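## Task

With the blue marking gauge, draw one single line that runs for at least 20 cm beside the board's curved edge, staying the gauge's preset distance from that edge the whole way, and put no other marks on the board. Afterwards set the gauge down so it rests motionless on the bench, away from both the board and the bench dogs, staying there without the robot supporting it. Finally open the gripper and pull the arms away.

## Robot and tools

Robot: two simulated arms, left_arm and right_arm, each with seven joints and a two-finger gripper. Joint order everywhere (rows, result lists): waist, shoulder, upper arm roll, elbow, forearm roll, wrist pitch, wrist roll. Stated ranges in rad: waist -6.283 to 6.283, shoulder -2.059 to 2.094, upper arm roll -6.283 to 6.283, elbow -0.192 to 3.927, forearm roll -6.283 to 6.283, wrist pitch -1.693 to 3.142, wrist roll -6.283 to 6.283; true ends may differ by up to 0.010 rad.

Frame: one shared world frame, origin on the table top midway between the arms, +z up, +x out over the table, left_arm on the +y side. The arm names do not mean image left or right. Gripper fingers point along the gripper's +z and close along its y. The reported end_effector_position sits between the pads about 2 cm behind the fingertips (fingertips advance roughly 10 mm as they close); it can be inaccurate, more so when reaching far.

Row format (used by both motion tools): 16 numbers in [-1, 1], always for both arms: left_arm's 7 joint values then its opening, then right_arm's 7 joint values then its opening. Joint values are offsets, not poses, scaled so 1.0 = 2.036 rad. Opening is absolute: +1 fully open, -1 closed.

execute_actions(actions): a list of actions; each action is a list of up to 15 rows, one row per 1/30 s control step; if fewer than 15 rows are given, the last row is held for the remaining steps. Each row's joint offsets are measured from the joint angles at the start of that action (for the first action, the last reported angles), not from the previous row. An action that would push any joint more than 0.010 rad outward beyond its range is refused for both arms; if the first action fails this or any action is malformed, nothing in the call runs. A joint driven to its real end stops there and the result may say "joint sent to its limit". An empty list just returns the current state and images.

move(target, speed, blocking): target is one 16-number row; its offsets are counted from the "Joint positions" of the latest result that showed them. All joints follow paths that finish together (so grippers trace curves), lasting 0.5 to 10 s; longer ones are cut off short. speed (rad/s, 0.01 to 2, default 0.5) caps the joint with the greatest travel. Moves ignore obstacles and the other arm. Faster contact hits harder; aiming beyond a contact presses harder. blocking=false returns after 0.5 s while motion continues; check with wait(0), and use wait or stop before sending new rows or moves. The extra "move:" line reports the ending (done, off_target, moving, held, fault), limits=held or limits=none, and each arm's joint farthest from target.

wait(seconds): 0 to 10; arms hold their last command; returns early if a running move ends. stop(): brakes a running move (fingers keep moving); fast motion needs more room to brake.

zoom_image(camera, region): camera is cam_low, cam_left_wrist or cam_right_wrist; region [x0, y0, x1, y1] in pixels of that camera's last image, origin top-left, at most 504 by 504. All images are 504x504. cam_low is fixed; each wrist camera rides on its arm. Calibration (pinhole plus radial distortion, OpenCV conventions, T_world_to_cam) is given per camera and may be off by a few degrees and millimetres.

finished_scene(scene): ends the current scene (give its number) after the last command has been held; irreversible. Its result reports success and gives the next task.

Results: the state line gives per-arm gripper position (m), quaternion wxyz, and velocities. "Joint positions" and "Joint velocities" list each arm's joints (rad, rad/s) plus finger-pad gap (m; 0.084 when fully open). "Joint targets" shows what joints are currently driven toward. grip_measured is the finger opening on the command scale; to hold something, command an opening well below it (lower squeezes harder, up to about 24 N per pad). "joint command not followed" means a clearance check altered some joint targets. Torque readings are total drive output, offset and noisy. MOTOR HOT warns from 65 °C; at 80 °C the arm brakes until cool (OVER-TEMPERATURE FAULT).

Motion limits: joint targets move at most 3.14 rad/s, stay within 0.623 rad of measured angles, and are scaled back if they would shift the gripper over 70 mm in one step; large motions take several actions and unfinished ones must be re-commanded.

Avoid: knocking anything off the table (fails the task), dropping or letting the gauge slip, slamming or pushing hard, and arms striking or pressing each other. Load limits (N m): waist 46.5, shoulder 46.5, upper arm roll 27.9, elbow 27.9, forearm roll 27.9, wrist pitch 18.6, wrist roll 18.6, including held weight; reaching one triggers a TORQUE FAULT that backs the joint off, freezes the arm 10 s and drops the rest of the call. Loose objects may occasionally get nudged by outside pushes. The robot holds your last command while you think.

Each tool is called after ">>>" by a JSON object that holds its "fn" and its "kwargs".

## Session

>>> {"fn": "execute_actions", "kwargs": {"actions": []}}

Scene clock: 0.00 s.
left_arm: end_effector_position=(+0.7845, +0.3884, +0.1173) grip_measured=+1.00 end_effector_quat_wxyz=(+0.137, -0.115, +0.982, -0.052) end_effector_velocity=(+0.000, -0.000, +0.000) end_effector_angular_velocity=(-0.000, -0.001, +0.000) | right_arm: end_effector_position=(-0.0255, -0.5559, +0.2462) grip_measured=+1.00 end_effector_quat_wxyz=(+0.014, +0.500, +0.866, +0.008) end_effector_velocity=(+0.000, +0.000, +0.000) end_effector_angular_velocity=(-0.000, -0.001, +0.001)
Joint names: [waist, shoulder, upper arm roll, elbow, forearm roll, wrist pitch, wrist roll]
Joint positions: left_arm=[ 0.108  1.025 -0.405  2.209  0.301  0.954  2.871  0.084] | right_arm=[-1.915 -0.847  0.387  0.542  0.325  1.37   2.315  0.084]
Joint velocities: left_arm=[ 0.    -0.001 -0.    -0.    -0.    -0.001 -0.    -0.   ] | right_arm=[ 0.001 -0.001  0.    -0.     0.001  0.001 -0.    -0.   ]
Joint torques (N m, as the arm reports them, + toward a larger angle): no reading
Joint targets: left_arm=[0.108 1.025 -0.405 2.209 0.301 0.954 2.871] | right_arm=[-1.915 -0.847 0.387 0.542 0.325 1.370 2.315]

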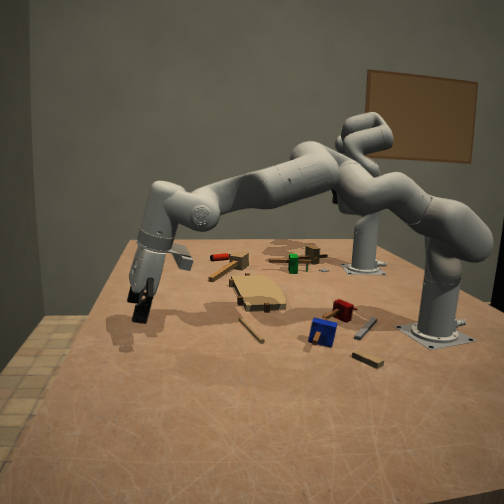

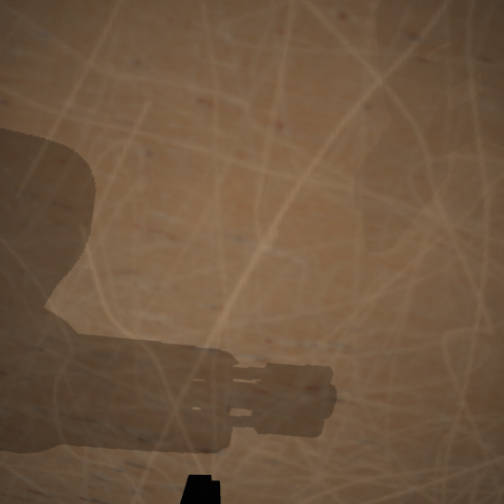

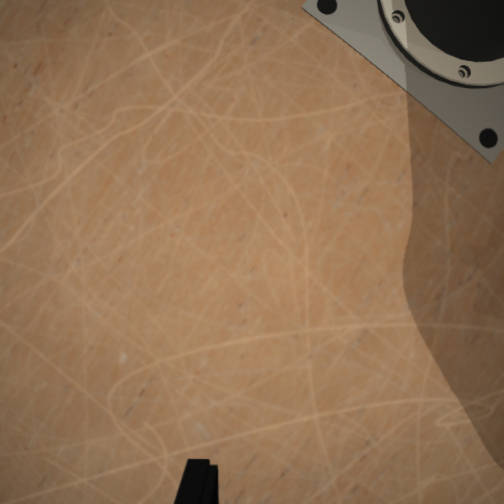

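>>> {"fn": "zoom_image", "kwargs": {"camera": "cam_low", "region": [200, 230, 400, 380]}}

>>> {"fn": "zoom_image", "kwargs": {"camera": "cam_low", "region": [290, 295, 370, 360]}}

>>> {"fn": "zoom_image", "kwargs": {"camera": "cam_low", "region": [215, 260, 305, 325]}}

Region (200, 230, 400, 380) of cam_low's 504x504 image, scaled by 2.520, with more detail than that image has; it fills the top 378 rows of this view, and the rest is white.

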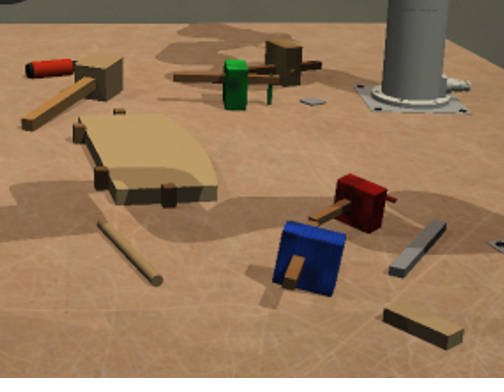

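Region (290, 295, 370, 360) of cam_low's 504x504 image, scaled by 6.300, with more detail than that image has; it fills the top 410 rows of this view, and the rest is white.

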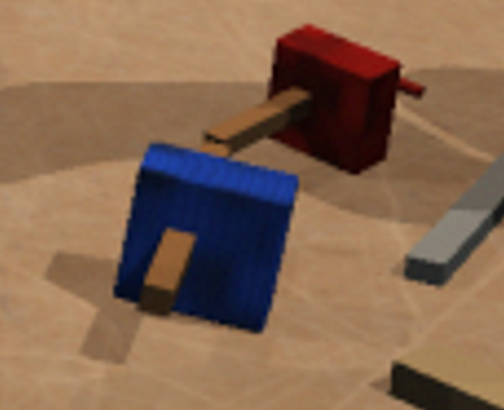

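Region (215, 260, 305, 325) of cam_low's 504x504 image, scaled by 5.600, with more detail than that image has.

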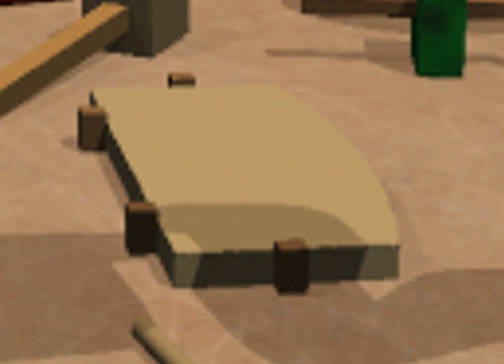

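>>> {"fn": "move", "kwargs": {"target": [-0.053,-0.6508,0.1989,-0.5938,-0.1478,0.17,0.133,1,0,0,0,0,0,0,0,1], "speed": 1.0}}

Scene clock: 30.37 s.
left_arm: end_effector_position=(+0.4063, +0.4136, +0.2939) grip_measured=+1.00 end_effector_quat_wxyz=(-0.000, -0.083, +0.997, -0.000) end_effector_velocity=(-0.001, +0.000, +0.001) end_effector_angular_velocity=(-0.000, -0.001, +0.001) | right_arm: end_effector_position=(-0.0255, -0.5559, +0.2462) grip_measured=+1.00 end_effector_quat_wxyz=(+0.014, +0.500, +0.866, +0.008) end_effector_velocity=(+0.000, -0.000, +0.001) end_effector_angular_velocity=(-0.001, +0.000, +0.001)
Joint names: [waist, shoulder, upper arm roll, elbow, forearm roll, wrist pitch, wrist roll]
Joint positions: left_arm=[ 0.    -0.3    0.     1.    -0.     1.3    3.141  0.084] | right_arm=[-1.915 -0.847  0.387  0.542  0.325  1.37   2.315  0.084]
Joint velocities: left_arm=[ 0.001 -0.005  0.001 -0.003  0.     0.001  0.001  0.   ] | right_arm=[ 0.001 -0.001  0.     0.001  0.     0.001  0.    -0.   ]
Joint torques (N m, as the arm reports them, + toward a larger angle): left_arm=[ 0.08 -9.69  0.8  16.6   1.02 -1.52 -0.24] | right_arm=[ 2.35 -2.17 -4.47 17.78  0.27 -1.88 -0.12]
Joint targets: left_arm=[0.000 -0.300 0.000 1.000 -0.000 1.301 3.141] | right_arm=[-1.915 -0.847 0.387 0.542 0.325 1.370 2.315]
move: done; limits=none; left_arm: farthest joint: the wrist roll, 0.001 radians from its target (0.271 radians at the start); right_arm: farthest joint: the waist, 0.000 radians from its target (0.000 radians at the start)
camera_calibration (this result's frames):
cam_left_wrist: T_world_to_cam=[[-0.155933, 0.987691, -0.0123077, -0.308783], [0.987466, 0.156182, 0.0227579, -0.407427], [0.0244, -0.0086047, -0.999665, 0.415016], [0, 0, 0, 1]] pos_world=[0.344045, 0.372185, 0.420349]
cam_right_wrist: T_world_to_cam=[[0.867382, 0.497082, 0.0236143, 0.330027], [0.496874, -0.867703, 0.0143926, -0.406687], [0.0276445, -0.000750549, -0.999618, 0.376765], [0, 0, 0, 1]] pos_world=[-0.0946028, -0.516652, 0.374681]

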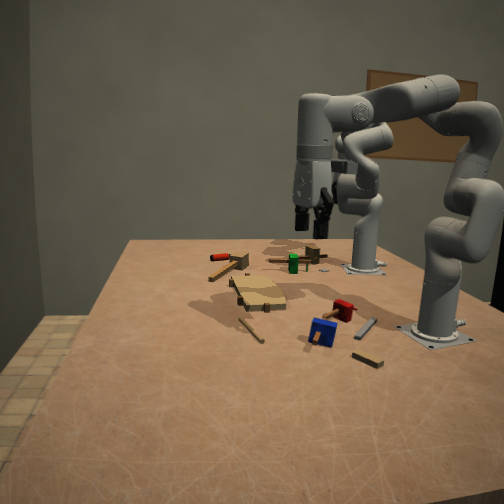

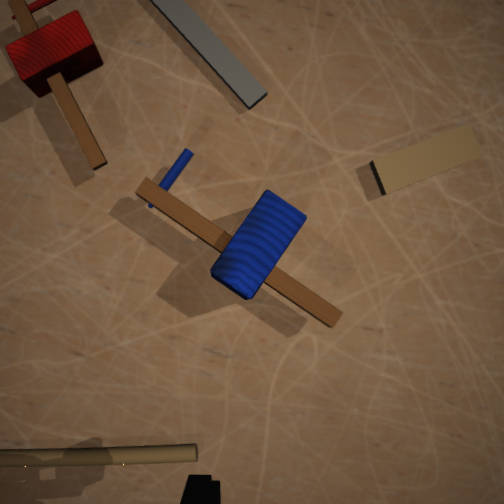

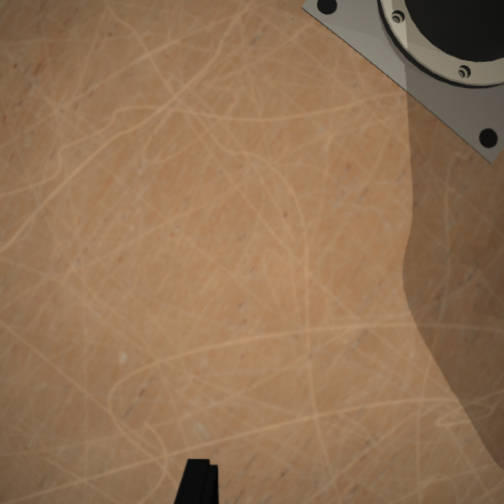

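>>> {"fn": "zoom_image", "kwargs": {"camera": "cam_left_wrist", "region": [100, 120, 360, 350]}}

>>> {"fn": "zoom_image", "kwargs": {"camera": "cam_low", "region": [260, 240, 340, 285]}}

>>> {"fn": "zoom_image", "kwargs": {"camera": "cam_left_wrist", "region": [120, 140, 210, 230]}}

Region (100, 120, 360, 350) of cam_left_wrist's 504x504 image, scaled by 1.938, with more detail than that image has; it fills the top 446 rows of this view, and the rest is white.

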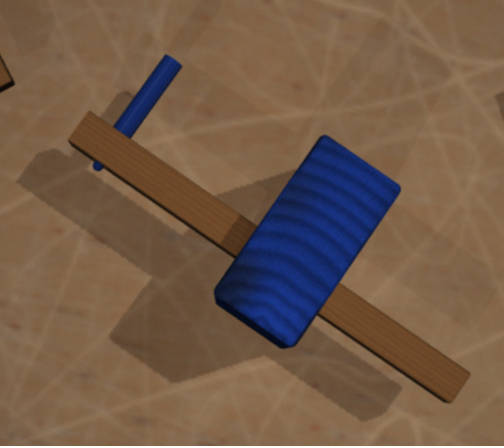

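Region (260, 240, 340, 285) of cam_low's 504x504 image, scaled by 6.300, with more detail than that image has; it fills the top 284 rows of this view, and the rest is white.

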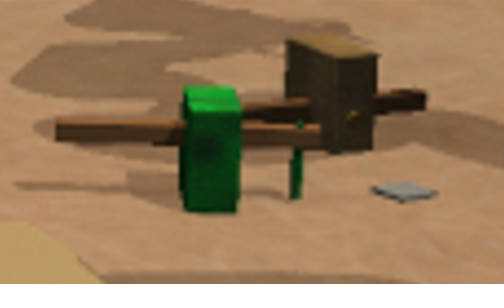

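Region (120, 140, 210, 230) of cam_left_wrist's 504x504 image, scaled by 5.600, with more detail than that image has.

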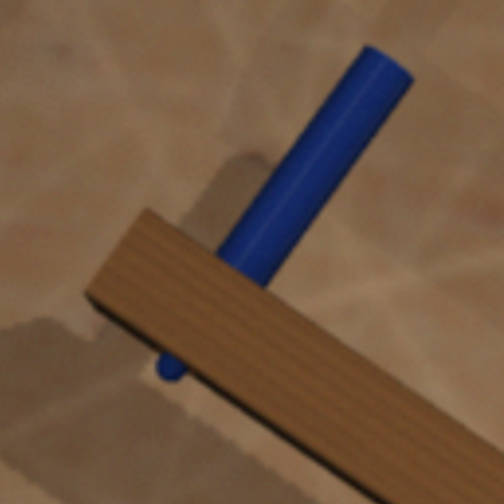

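>>> {"fn": "move", "kwargs": {"target": [-0.0462,-0.0153,0,-0.2716,0,-0.2563,0.25,1,0,0,0,0,0,0,0,1], "speed": 0.8}}

>>> {"fn": "move", "kwargs": {"target": [0,0.0862,0,-0.0288,0,-0.1151,0,1,0,0,0,0,0,0,0,1], "speed": 0.3}}

>>> {"fn": "zoom_image", "kwargs": {"camera": "cam_low", "region": [270, 270, 380, 370]}}

Scene clock: 65.87 s.
left_arm: end_effector_position=(+0.3467, +0.3725, +0.1203) grip_measured=+1.00 end_effector_quat_wxyz=(-0.000, +0.216, +0.976, -0.000) end_effector_velocity=(-0.001, +0.000, -0.001) end_effector_angular_velocity=(-0.000, +0.003, -0.000) | right_arm: end_effector_position=(-0.0255, -0.5559, +0.2462) grip_measured=+1.00 end_effector_quat_wxyz=(+0.014, +0.500, +0.866, +0.008) end_effector_velocity=(+0.000, -0.000, -0.000) end_effector_angular_velocity=(-0.000, -0.000, +0.000)
Joint names: [waist, shoulder, upper arm roll, elbow, forearm roll, wrist pitch, wrist roll]
Joint positions: left_arm=[-0.094 -0.331  0.     0.448 -0.     0.779  3.65   0.084] | right_arm=[-1.915 -0.847  0.387  0.542  0.325  1.37   2.315  0.084]
Joint velocities: left_arm=[ 0.     0.     0.001 -0.003  0.    -0.001  0.001  0.   ] | right_arm=[ 0.001  0.     0.    -0.001  0.    -0.001  0.    -0.   ]
Joint torques (N m, as the arm reports them, + toward a larger angle): left_arm=[ 0.13 -7.92  0.79 14.49  0.87 -1.68 -0.14] | right_arm=[ 2.55 -2.   -4.44 17.75  0.13 -1.9  -0.19]
Joint targets: left_arm=[-0.094 -0.331 0.000 0.447 -0.000 0.779 3.650] | right_arm=[-1.915 -0.847 0.387 0.542 0.325 1.370 2.315]
move: done; limits=none; left_arm: farthest joint: the elbow, 0.001 radians from its target (0.553 radians at the start); right_arm: farthest joint: the waist, 0.000 radians from its target (0.000 radians at the start)
camera_calibration (this result's frames):
cam_left_wrist: T_world_to_cam=[[0.431497, 0.90203, -0.012352, -0.451446], [0.901979, -0.431155, 0.0232138, -0.089832], [0.015614, -0.0211579, -0.999654, 0.250241], [0, 0, 0, 1]] pos_world=[0.271917, 0.373781, 0.246663]
cam_right_wrist: T_world_to_cam=[[0.867382, 0.497082, 0.0236141, 0.330027], [0.496875, -0.867703, 0.0143924, -0.406687], [0.0276443, -0.00075048, -0.999618, 0.376765], [0, 0, 0, 1]] pos_world=[-0.0946028, -0.516652, 0.374681]

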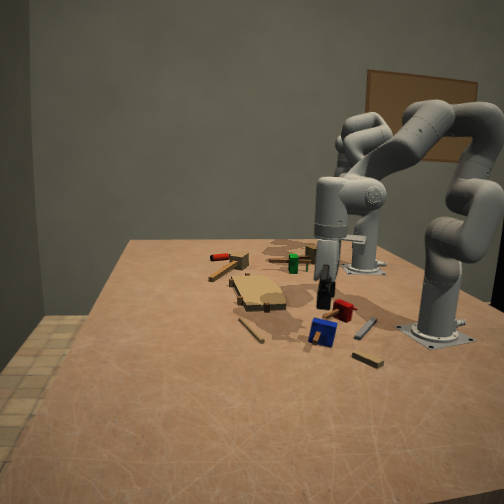

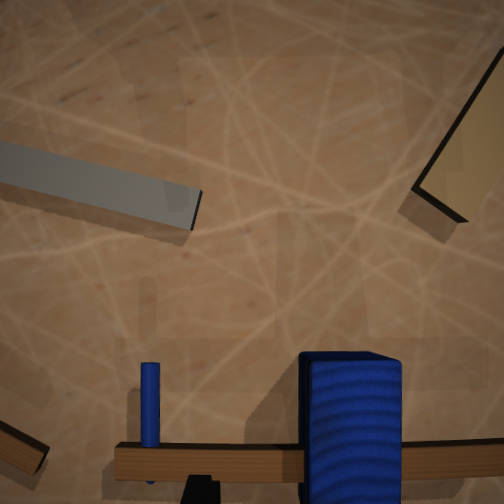

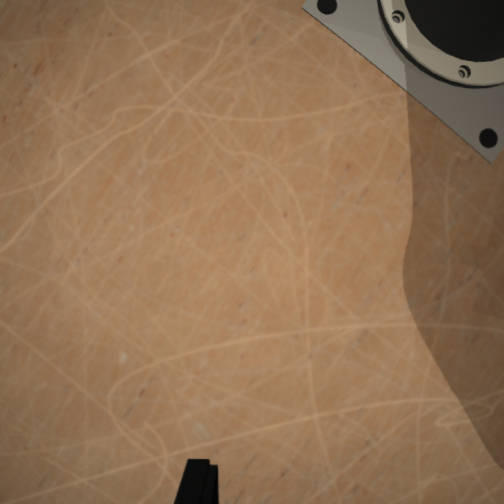

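Scene clock: 67.17 s.
left_arm: end_effector_position=(+0.3470, +0.3725, +0.0605) grip_measured=+1.00 end_effector_quat_wxyz=(+0.000, +0.216, +0.976, +0.000) end_effector_velocity=(-0.001, -0.000, -0.001) end_effector_angular_velocity=(-0.001, +0.002, +0.002) | right_arm: end_effector_position=(-0.0255, -0.5559, +0.2462) grip_measured=+1.00 end_effector_quat_wxyz=(+0.014, +0.500, +0.866, +0.008) end_effector_velocity=(+0.000, -0.000, +0.001) end_effector_angular_velocity=(-0.001, -0.000, +0.000)
Joint names: [waist, shoulder, upper arm roll, elbow, forearm roll, wrist pitch, wrist roll]
Joint positions: left_arm=[-0.094 -0.156  0.     0.389 -0.     0.545  3.65   0.084] | right_arm=[-1.915 -0.847  0.387  0.542  0.325  1.37   2.315  0.084]
Joint velocities: left_arm=[-0.001  0.003  0.001 -0.001 -0.002 -0.002 -0.     0.   ] | right_arm=[ 0.     0.    -0.     0.002  0.     0.001  0.    -0.   ]
Joint torques (N m, as the arm reports them, + toward a larger angle): left_arm=[-0.23 -9.24  0.53 12.38  0.91 -1.53 -0.22] | right_arm=[ 2.7  -2.17 -4.34 17.81  0.21 -1.95 -0.1 ]
Joint targets: left_arm=[-0.094 -0.155 0.000 0.389 -0.000 0.544 3.650] | right_arm=[-1.915 -0.847 0.387 0.542 0.325 1.370 2.315]
move: done; limits=none; left_arm: farthest joint: the waist, 0.000 radians from its target (0.000 radians at the start); right_arm: farthest joint: the waist, 0.000 radians from its target (0.000 radians at the start)
camera_calibration (this result's frames):
cam_left_wrist: T_world_to_cam=[[0.431511, 0.902028, -0.0120295, -0.452331], [0.901962, -0.431163, 0.0237395, -0.0886803], [0.016227, -0.021094, -0.999646, 0.190212], [0, 0, 0, 1]] pos_world=[0.272085, 0.373791, 0.186808]
cam_right_wrist: T_world_to_cam=[[0.867382, 0.497083, 0.023614, 0.330028], [0.496875, -0.867703, 0.0143924, -0.406687], [0.0276442, -0.000750444, -0.999618, 0.376765], [0, 0, 0, 1]] pos_world=[-0.0946028, -0.516652, 0.374681]

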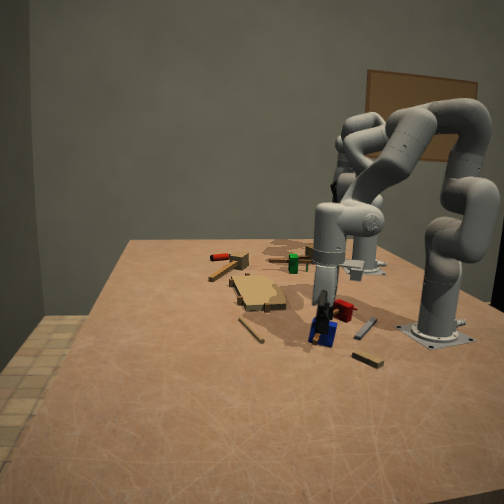

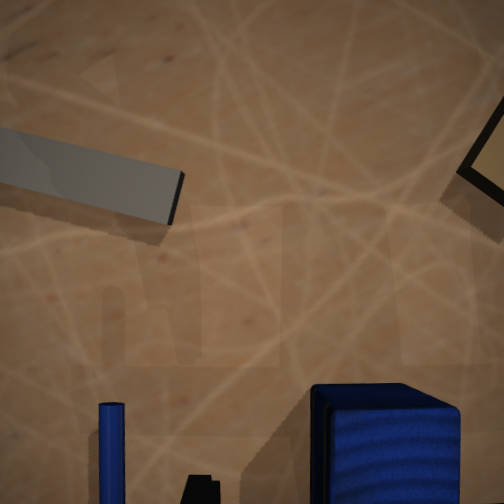

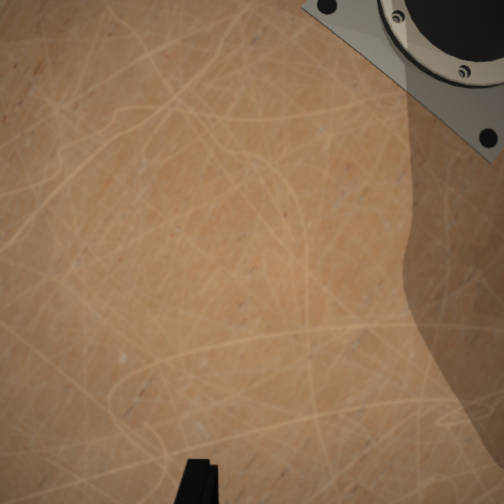

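Region (270, 270, 380, 370) of cam_low's 504x504 image, scaled by 4.582, with more detail than that image has; it fills the top 458 rows of this view, and the rest is white.

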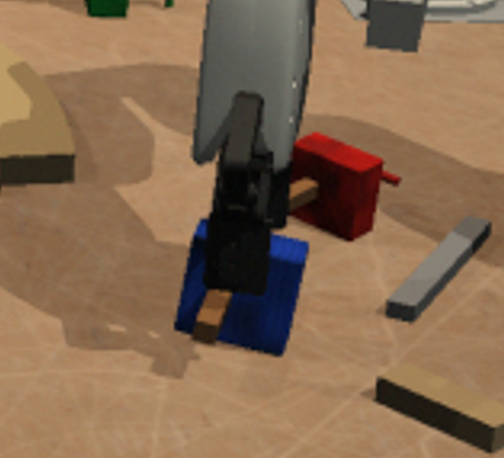

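>>> {"fn": "execute_actions", "kwargs": {"actions": [[[0,0,0,0,0,0,0,0,0,0,0,0,0,0,0,1]],[[0,0,0,0,0,0,0,-0.7,0,0,0,0,0,0,0,1]],[[0,0,0,0,0,0,0,-1,0,0,0,0,0,0,0,1]]]}}

>>> {"fn": "move", "kwargs": {"target": [0,-0.0862,0,0.0288,0,0.1151,0,-1,0,0,0,0,0,0,0,1], "speed": 0.4}}

Scene clock: 76.30 s.
left_arm: end_effector_position=(+0.3471, +0.3726, +0.0605) grip_measured=-0.33 end_effector_quat_wxyz=(+0.000, +0.216, +0.976, +0.000) end_effector_velocity=(+0.000, -0.000, +0.000) end_effector_angular_velocity=(+0.000, -0.001, -0.002) | right_arm: end_effector_position=(-0.0255, -0.5559, +0.2462) grip_measured=+1.00 end_effector_quat_wxyz=(+0.014, +0.500, +0.866, +0.008) end_effector_velocity=(+0.001, -0.000, +0.000) end_effector_angular_velocity=(-0.001, +0.000, +0.002)
Joint names: [waist, shoulder, upper arm roll, elbow, forearm roll, wrist pitch, wrist roll]
Joint positions: left_arm=[-0.094 -0.156  0.     0.39  -0.     0.545  3.65   0.03 ] | right_arm=[-1.915 -0.847  0.387  0.542  0.325  1.37   2.315  0.084]
Joint velocities: left_arm=[-0.001 -0.001  0.     0.     0.001 -0.     0.001 -0.   ] | right_arm=[ 0.002 -0.001 -0.     0.     0.     0.    -0.     0.   ]
Joint torques (N m, as the arm reports them, + toward a larger angle): left_arm=[ 0.18 -8.65  0.63 12.02  1.23 -1.42 -0.11] | right_arm=[ 2.71 -2.19 -4.32 17.82  0.22 -1.9  -0.21]
Joint targets: left_arm=[-0.094 -0.156 0.000 0.390 -0.000 0.545 3.650] | right_arm=[-1.915 -0.847 0.387 0.542 0.325 1.370 2.315]
camera_calibration (this result's frames):
cam_left_wrist: T_world_to_cam=[[0.431506, 0.902032, -0.0118903, -0.452392], [0.901959, -0.431155, 0.0239846, -0.0887882], [0.0165083, -0.0210741, -0.999642, 0.190177], [0, 0, 0, 1]] pos_world=[0.272154, 0.373798, 0.186859]
cam_right_wrist: T_world_to_cam=[[0.867382, 0.497083, 0.0236138, 0.330028], [0.496875, -0.867703, 0.0143923, -0.406687], [0.027644, -0.000750531, -0.999618, 0.376765], [0, 0, 0, 1]] pos_world=[-0.0946029, -0.516652, 0.374681]

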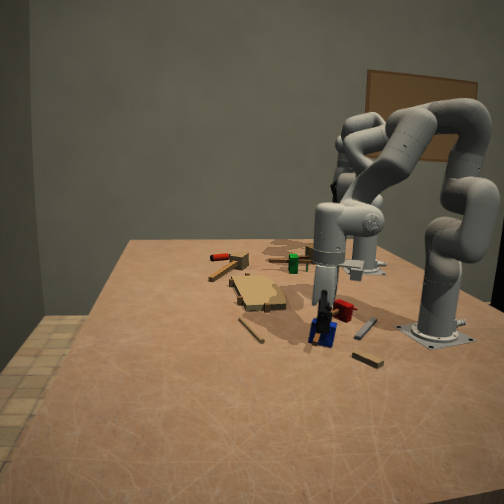

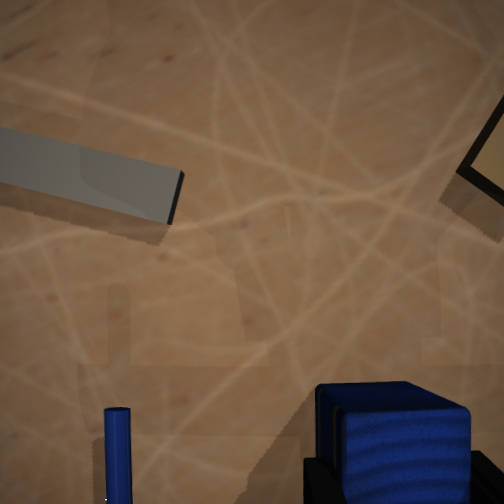

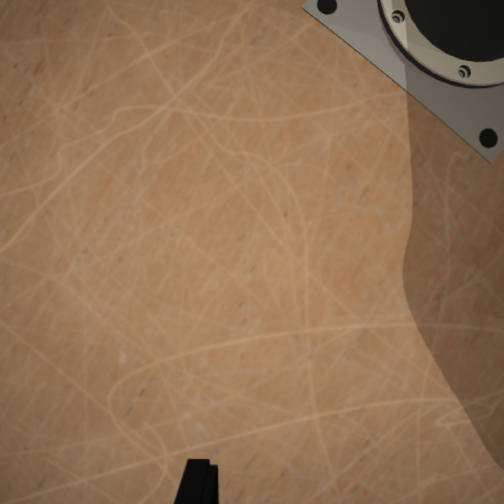

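Scene clock: 77.43 s.
left_arm: end_effector_position=(+0.3468, +0.3725, +0.1203) grip_measured=-0.33 end_effector_quat_wxyz=(+0.000, +0.216, +0.976, +0.000) end_effector_velocity=(+0.001, +0.000, +0.001) end_effector_angular_velocity=(+0.001, -0.003, -0.002) | right_arm: end_effector_position=(-0.0255, -0.5559, +0.2462) grip_measured=+1.00 end_effector_quat_wxyz=(+0.014, +0.500, +0.866, +0.008) end_effector_velocity=(-0.000, -0.000, +0.000) end_effector_angular_velocity=(-0.001, +0.000, -0.001)
Joint names: [waist, shoulder, upper arm roll, elbow, forearm roll, wrist pitch, wrist roll]
Joint positions: left_arm=[-0.094 -0.331  0.     0.448 -0.     0.779  3.65   0.03 ] | right_arm=[-1.915 -0.847  0.387  0.542  0.325  1.37   2.315  0.084]
Joint velocities: left_arm=[ 0.    -0.003 -0.001  0.002  0.001  0.002  0.001 -0.   ] | right_arm=[-0.001  0.    -0.     0.001 -0.    -0.001  0.     0.   ]
Joint torques (N m, as the arm reports them, + toward a larger angle): left_arm=[ 0.06 -8.12  0.75 14.77  1.06 -1.65 -0.21] | right_arm=[ 2.5  -2.22 -4.36 17.86  0.12 -1.87 -0.21]
Joint targets: left_arm=[-0.094 -0.331 0.000 0.448 -0.000 0.779 3.650] | right_arm=[-1.915 -0.847 0.387 0.542 0.325 1.370 2.315]
move: done; limits=none; left_arm: farthest joint: the shoulder, 0.001 radians from its target (0.176 radians at the start); right_arm: farthest joint: the waist, 0.000 radians from its target (0.000 radians at the start)
camera_calibration (this result's frames):
cam_left_wrist: T_world_to_cam=[[0.431492, 0.902034, -0.0122398, -0.451499], [0.901978, -0.431147, 0.0234136, -0.0899268], [0.0158427, -0.0211428, -0.999651, 0.25022], [0, 0, 0, 1]] pos_world=[0.271966, 0.373786, 0.246712]
cam_right_wrist: T_world_to_cam=[[0.867382, 0.497083, 0.0236137, 0.330028], [0.496875, -0.867703, 0.0143926, -0.406687], [0.0276439, -0.000750803, -0.999618, 0.376765], [0, 0, 0, 1]] pos_world=[-0.0946029, -0.516652, 0.374681]

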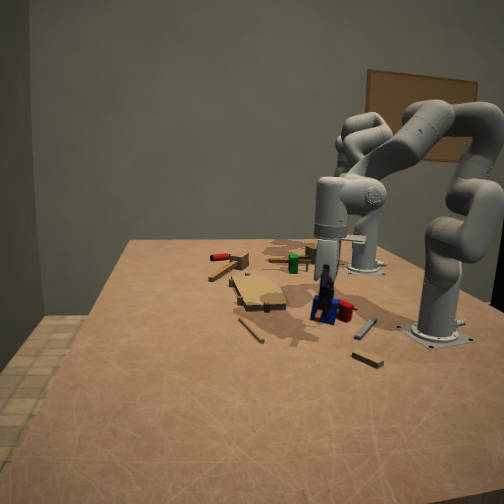

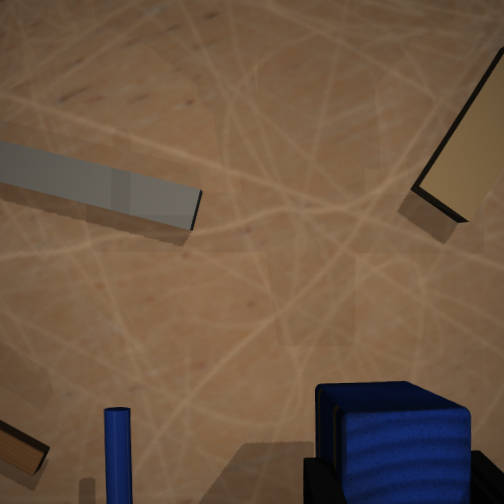

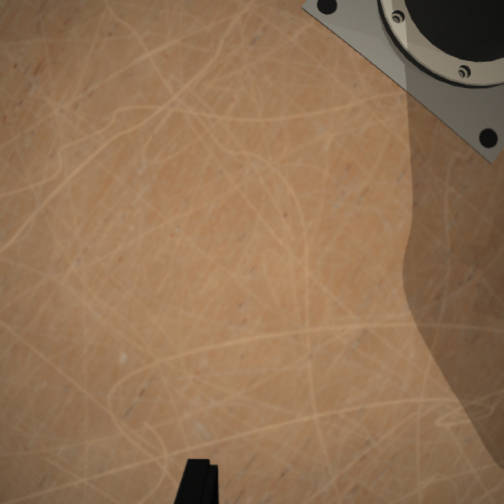

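>>> {"fn": "move", "kwargs": {"target": [0.1365,0.281,0,0.3005,0,0.0195,-0.2497,-1,1,0.3669,-0.19,0.4214,-0.1596,0.0639,-1,1], "speed": 1.2}}

>>> {"fn": "move", "kwargs": {"target": [0,0.0445,0,-0.0161,0,-0.0606,0,-1,0.31,0,0,0,0,0,-0.137,1], "speed": 0.6}}

>>> {"fn": "zoom_image", "kwargs": {"camera": "cam_low", "region": [210, 280, 330, 400]}}

Scene clock: 85.90 s.
left_arm: end_effector_position=(+0.4911, +0.5205, +0.1101) grip_measured=-0.33 end_effector_quat_wxyz=(+0.000, -0.174, +0.985, +0.000) end_effector_velocity=(-0.000, +0.001, -0.000) end_effector_angular_velocity=(+0.000, +0.000, +0.003) | right_arm: end_effector_position=(+0.4089, -0.3116, +0.3655) grip_measured=+1.00 end_effector_quat_wxyz=(+0.000, +0.988, -0.155, +0.000) end_effector_velocity=(+0.000, +0.002, -0.000) end_effector_angular_velocity=(-0.000, +0.000, +0.006)
Joint names: [waist, shoulder, upper arm roll, elbow, forearm roll, wrist pitch, wrist roll]
Joint positions: left_arm=[ 0.184  0.241  0.     1.06  -0.     0.818  3.142  0.03 ] | right_arm=[ 0.12  -0.101 -0.     1.399 -0.     1.5    0.28   0.084]
Joint velocities: left_arm=[ 0.001  0.002  0.001  0.001  0.    -0.    -0.001 -0.   ] | right_arm=[ 0.004  0.001  0.001  0.001 -0.    -0.    -0.001 -0.   ]
Joint torques (N m, as the arm reports them, + toward a larger angle): left_arm=[ -0.1  -18.42   0.22  15.06   0.75  -1.6   -0.1 ] | right_arm=[  2.4  -15.94  -0.34  18.31   0.16  -2.03  -0.13]
Joint targets: left_arm=[0.184 0.241 0.000 1.060 -0.000 0.818 3.142] | right_arm=[0.121 -0.100 -0.000 1.400 -0.000 1.500 0.279]
move: done; limits=none; left_arm: farthest joint: the waist, 0.000 radians from its target (0.278 radians at the start); right_arm: farthest joint: the shoulder, 0.001 radians from its target (0.747 radians at the start)
camera_calibration (this result's frames):
cam_left_wrist: T_world_to_cam=[[-0.333299, 0.942741, -0.0122694, -0.292919], [0.942457, 0.333504, 0.0234623, -0.573883], [0.0262108, -0.00374343, -0.999649, 0.226654], [0, 0, 0, 1]] pos_world=[0.43729, 0.468388, 0.236445]
cam_right_wrist: T_world_to_cam=[[-0.310393, -0.950598, -0.00451548, -0.130237], [-0.950603, 0.310404, -0.00192159, 0.552686], [0.00322828, 0.00369598, -0.999988, 0.495658], [0, 0, 0, 1]] pos_world=[0.48336, -0.297191, 0.496126]

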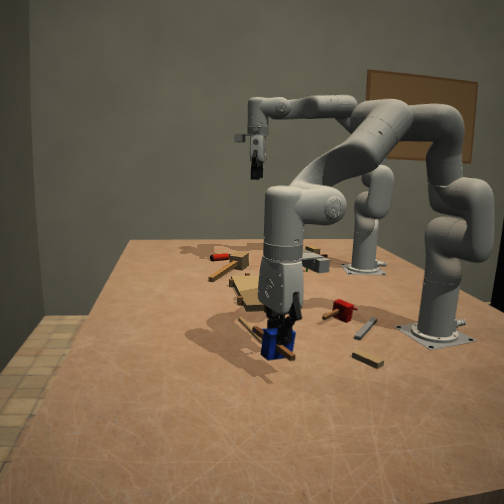

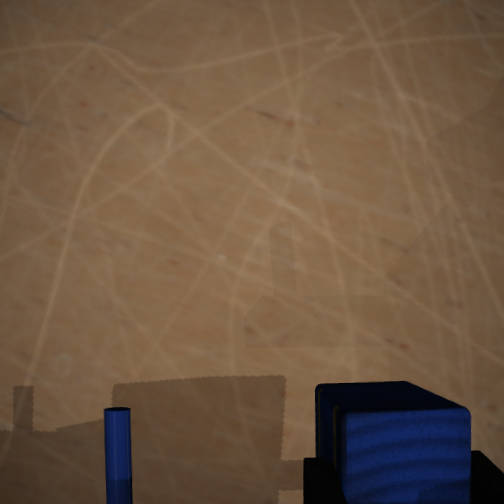

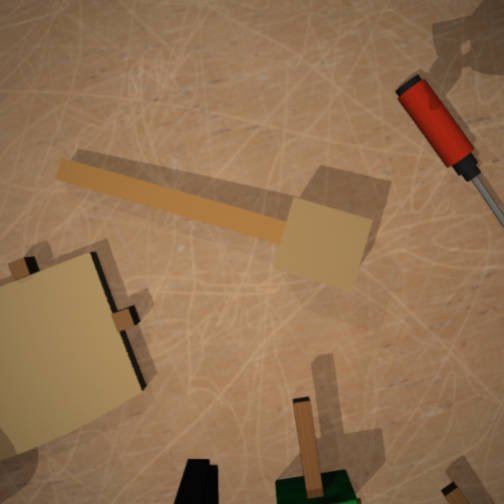

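Scene clock: 87.60 s.
left_arm: end_effector_position=(+0.4911, +0.5205, +0.0622) grip_measured=-0.33 end_effector_quat_wxyz=(+0.000, -0.174, +0.985, +0.000) end_effector_velocity=(-0.000, +0.000, +0.000) end_effector_angular_velocity=(+0.000, +0.000, +0.001) | right_arm: end_effector_position=(+0.3318, -0.0461, +0.3655) grip_measured=+1.00 end_effector_quat_wxyz=(+0.000, +0.956, +0.294, +0.000) end_effector_velocity=(-0.002, +0.003, -0.002) end_effector_angular_velocity=(-0.002, +0.003, +0.009)
Joint names: [waist, shoulder, upper arm roll, elbow, forearm roll, wrist pitch, wrist roll]
Joint positions: left_arm=[ 0.184  0.332  0.     1.027 -0.     0.695  3.142  0.03 ] | right_arm=[ 0.751 -0.101 -0.001  1.399 -0.     1.5    0.001  0.084]
Joint velocities: left_arm=[ 0.001 -0.001  0.    -0.001  0.     0.    -0.    -0.   ] | right_arm=[ 0.006  0.002  0.002 -0.002  0.    -0.    -0.001 -0.   ]
Joint torques (N m, as the arm reports them, + toward a larger angle): left_arm=[ -0.58 -18.88   0.47  13.96   1.    -1.71  -0.03] | right_arm=[  2.36 -15.85  -0.31  18.34   0.25  -1.96  -0.19]
Joint targets: left_arm=[0.184 0.332 0.000 1.027 -0.000 0.695 3.142] | right_arm=[0.751 -0.101 -0.000 1.399 -0.000 1.500 0.001]
move: done; limits=none; left_arm: farthest joint: the waist, 0.000 radians from its target (0.000 radians at the start); right_arm: farthest joint: the upper arm roll, 0.001 radians from its target (0.000 radians at the start)
camera_calibration (this result's frames):
cam_left_wrist: T_world_to_cam=[[-0.333297, 0.942742, -0.0122632, -0.29351], [0.942454, 0.333502, 0.0235999, -0.572781], [0.0263384, -0.00369175, -0.999646, 0.178657], [0, 0, 0, 1]] pos_world=[0.437288, 0.468387, 0.188512]
cam_right_wrist: T_world_to_cam=[[0.559111, -0.829081, -0.00441368, -0.184808], [-0.829093, -0.559108, -0.00190034, 0.31658], [-0.000892186, 0.00472185, -0.999988, 0.496347], [0, 0, 0, 1]] pos_world=[0.366245, 0.0214382, 0.496127]

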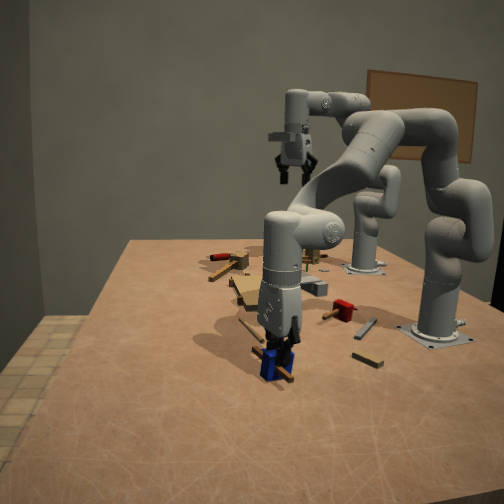

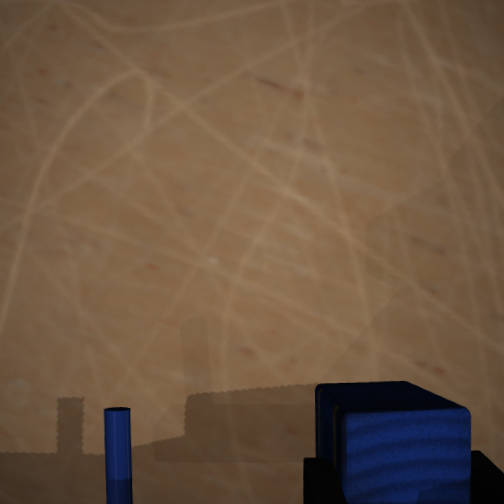

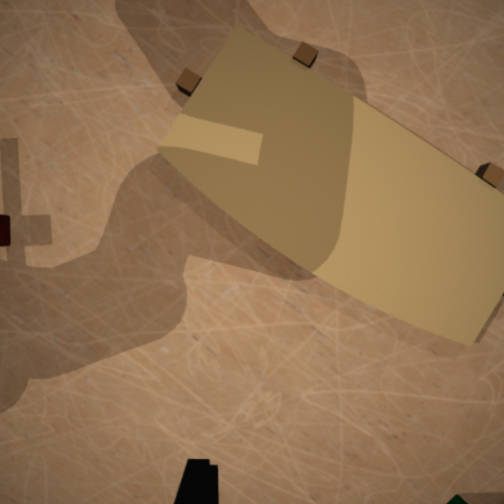

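Region (210, 280, 330, 400) of cam_low's 504x504 image, scaled by 4.200, with more detail than that image has.

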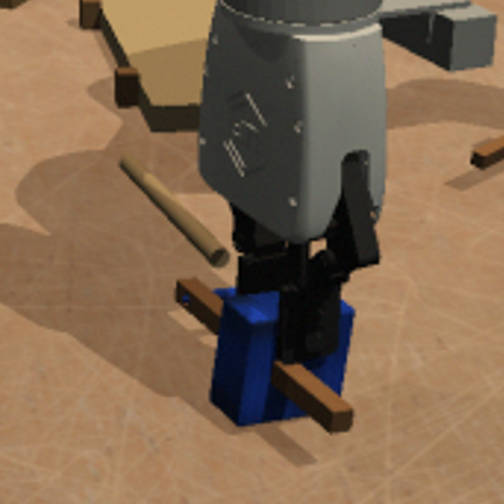

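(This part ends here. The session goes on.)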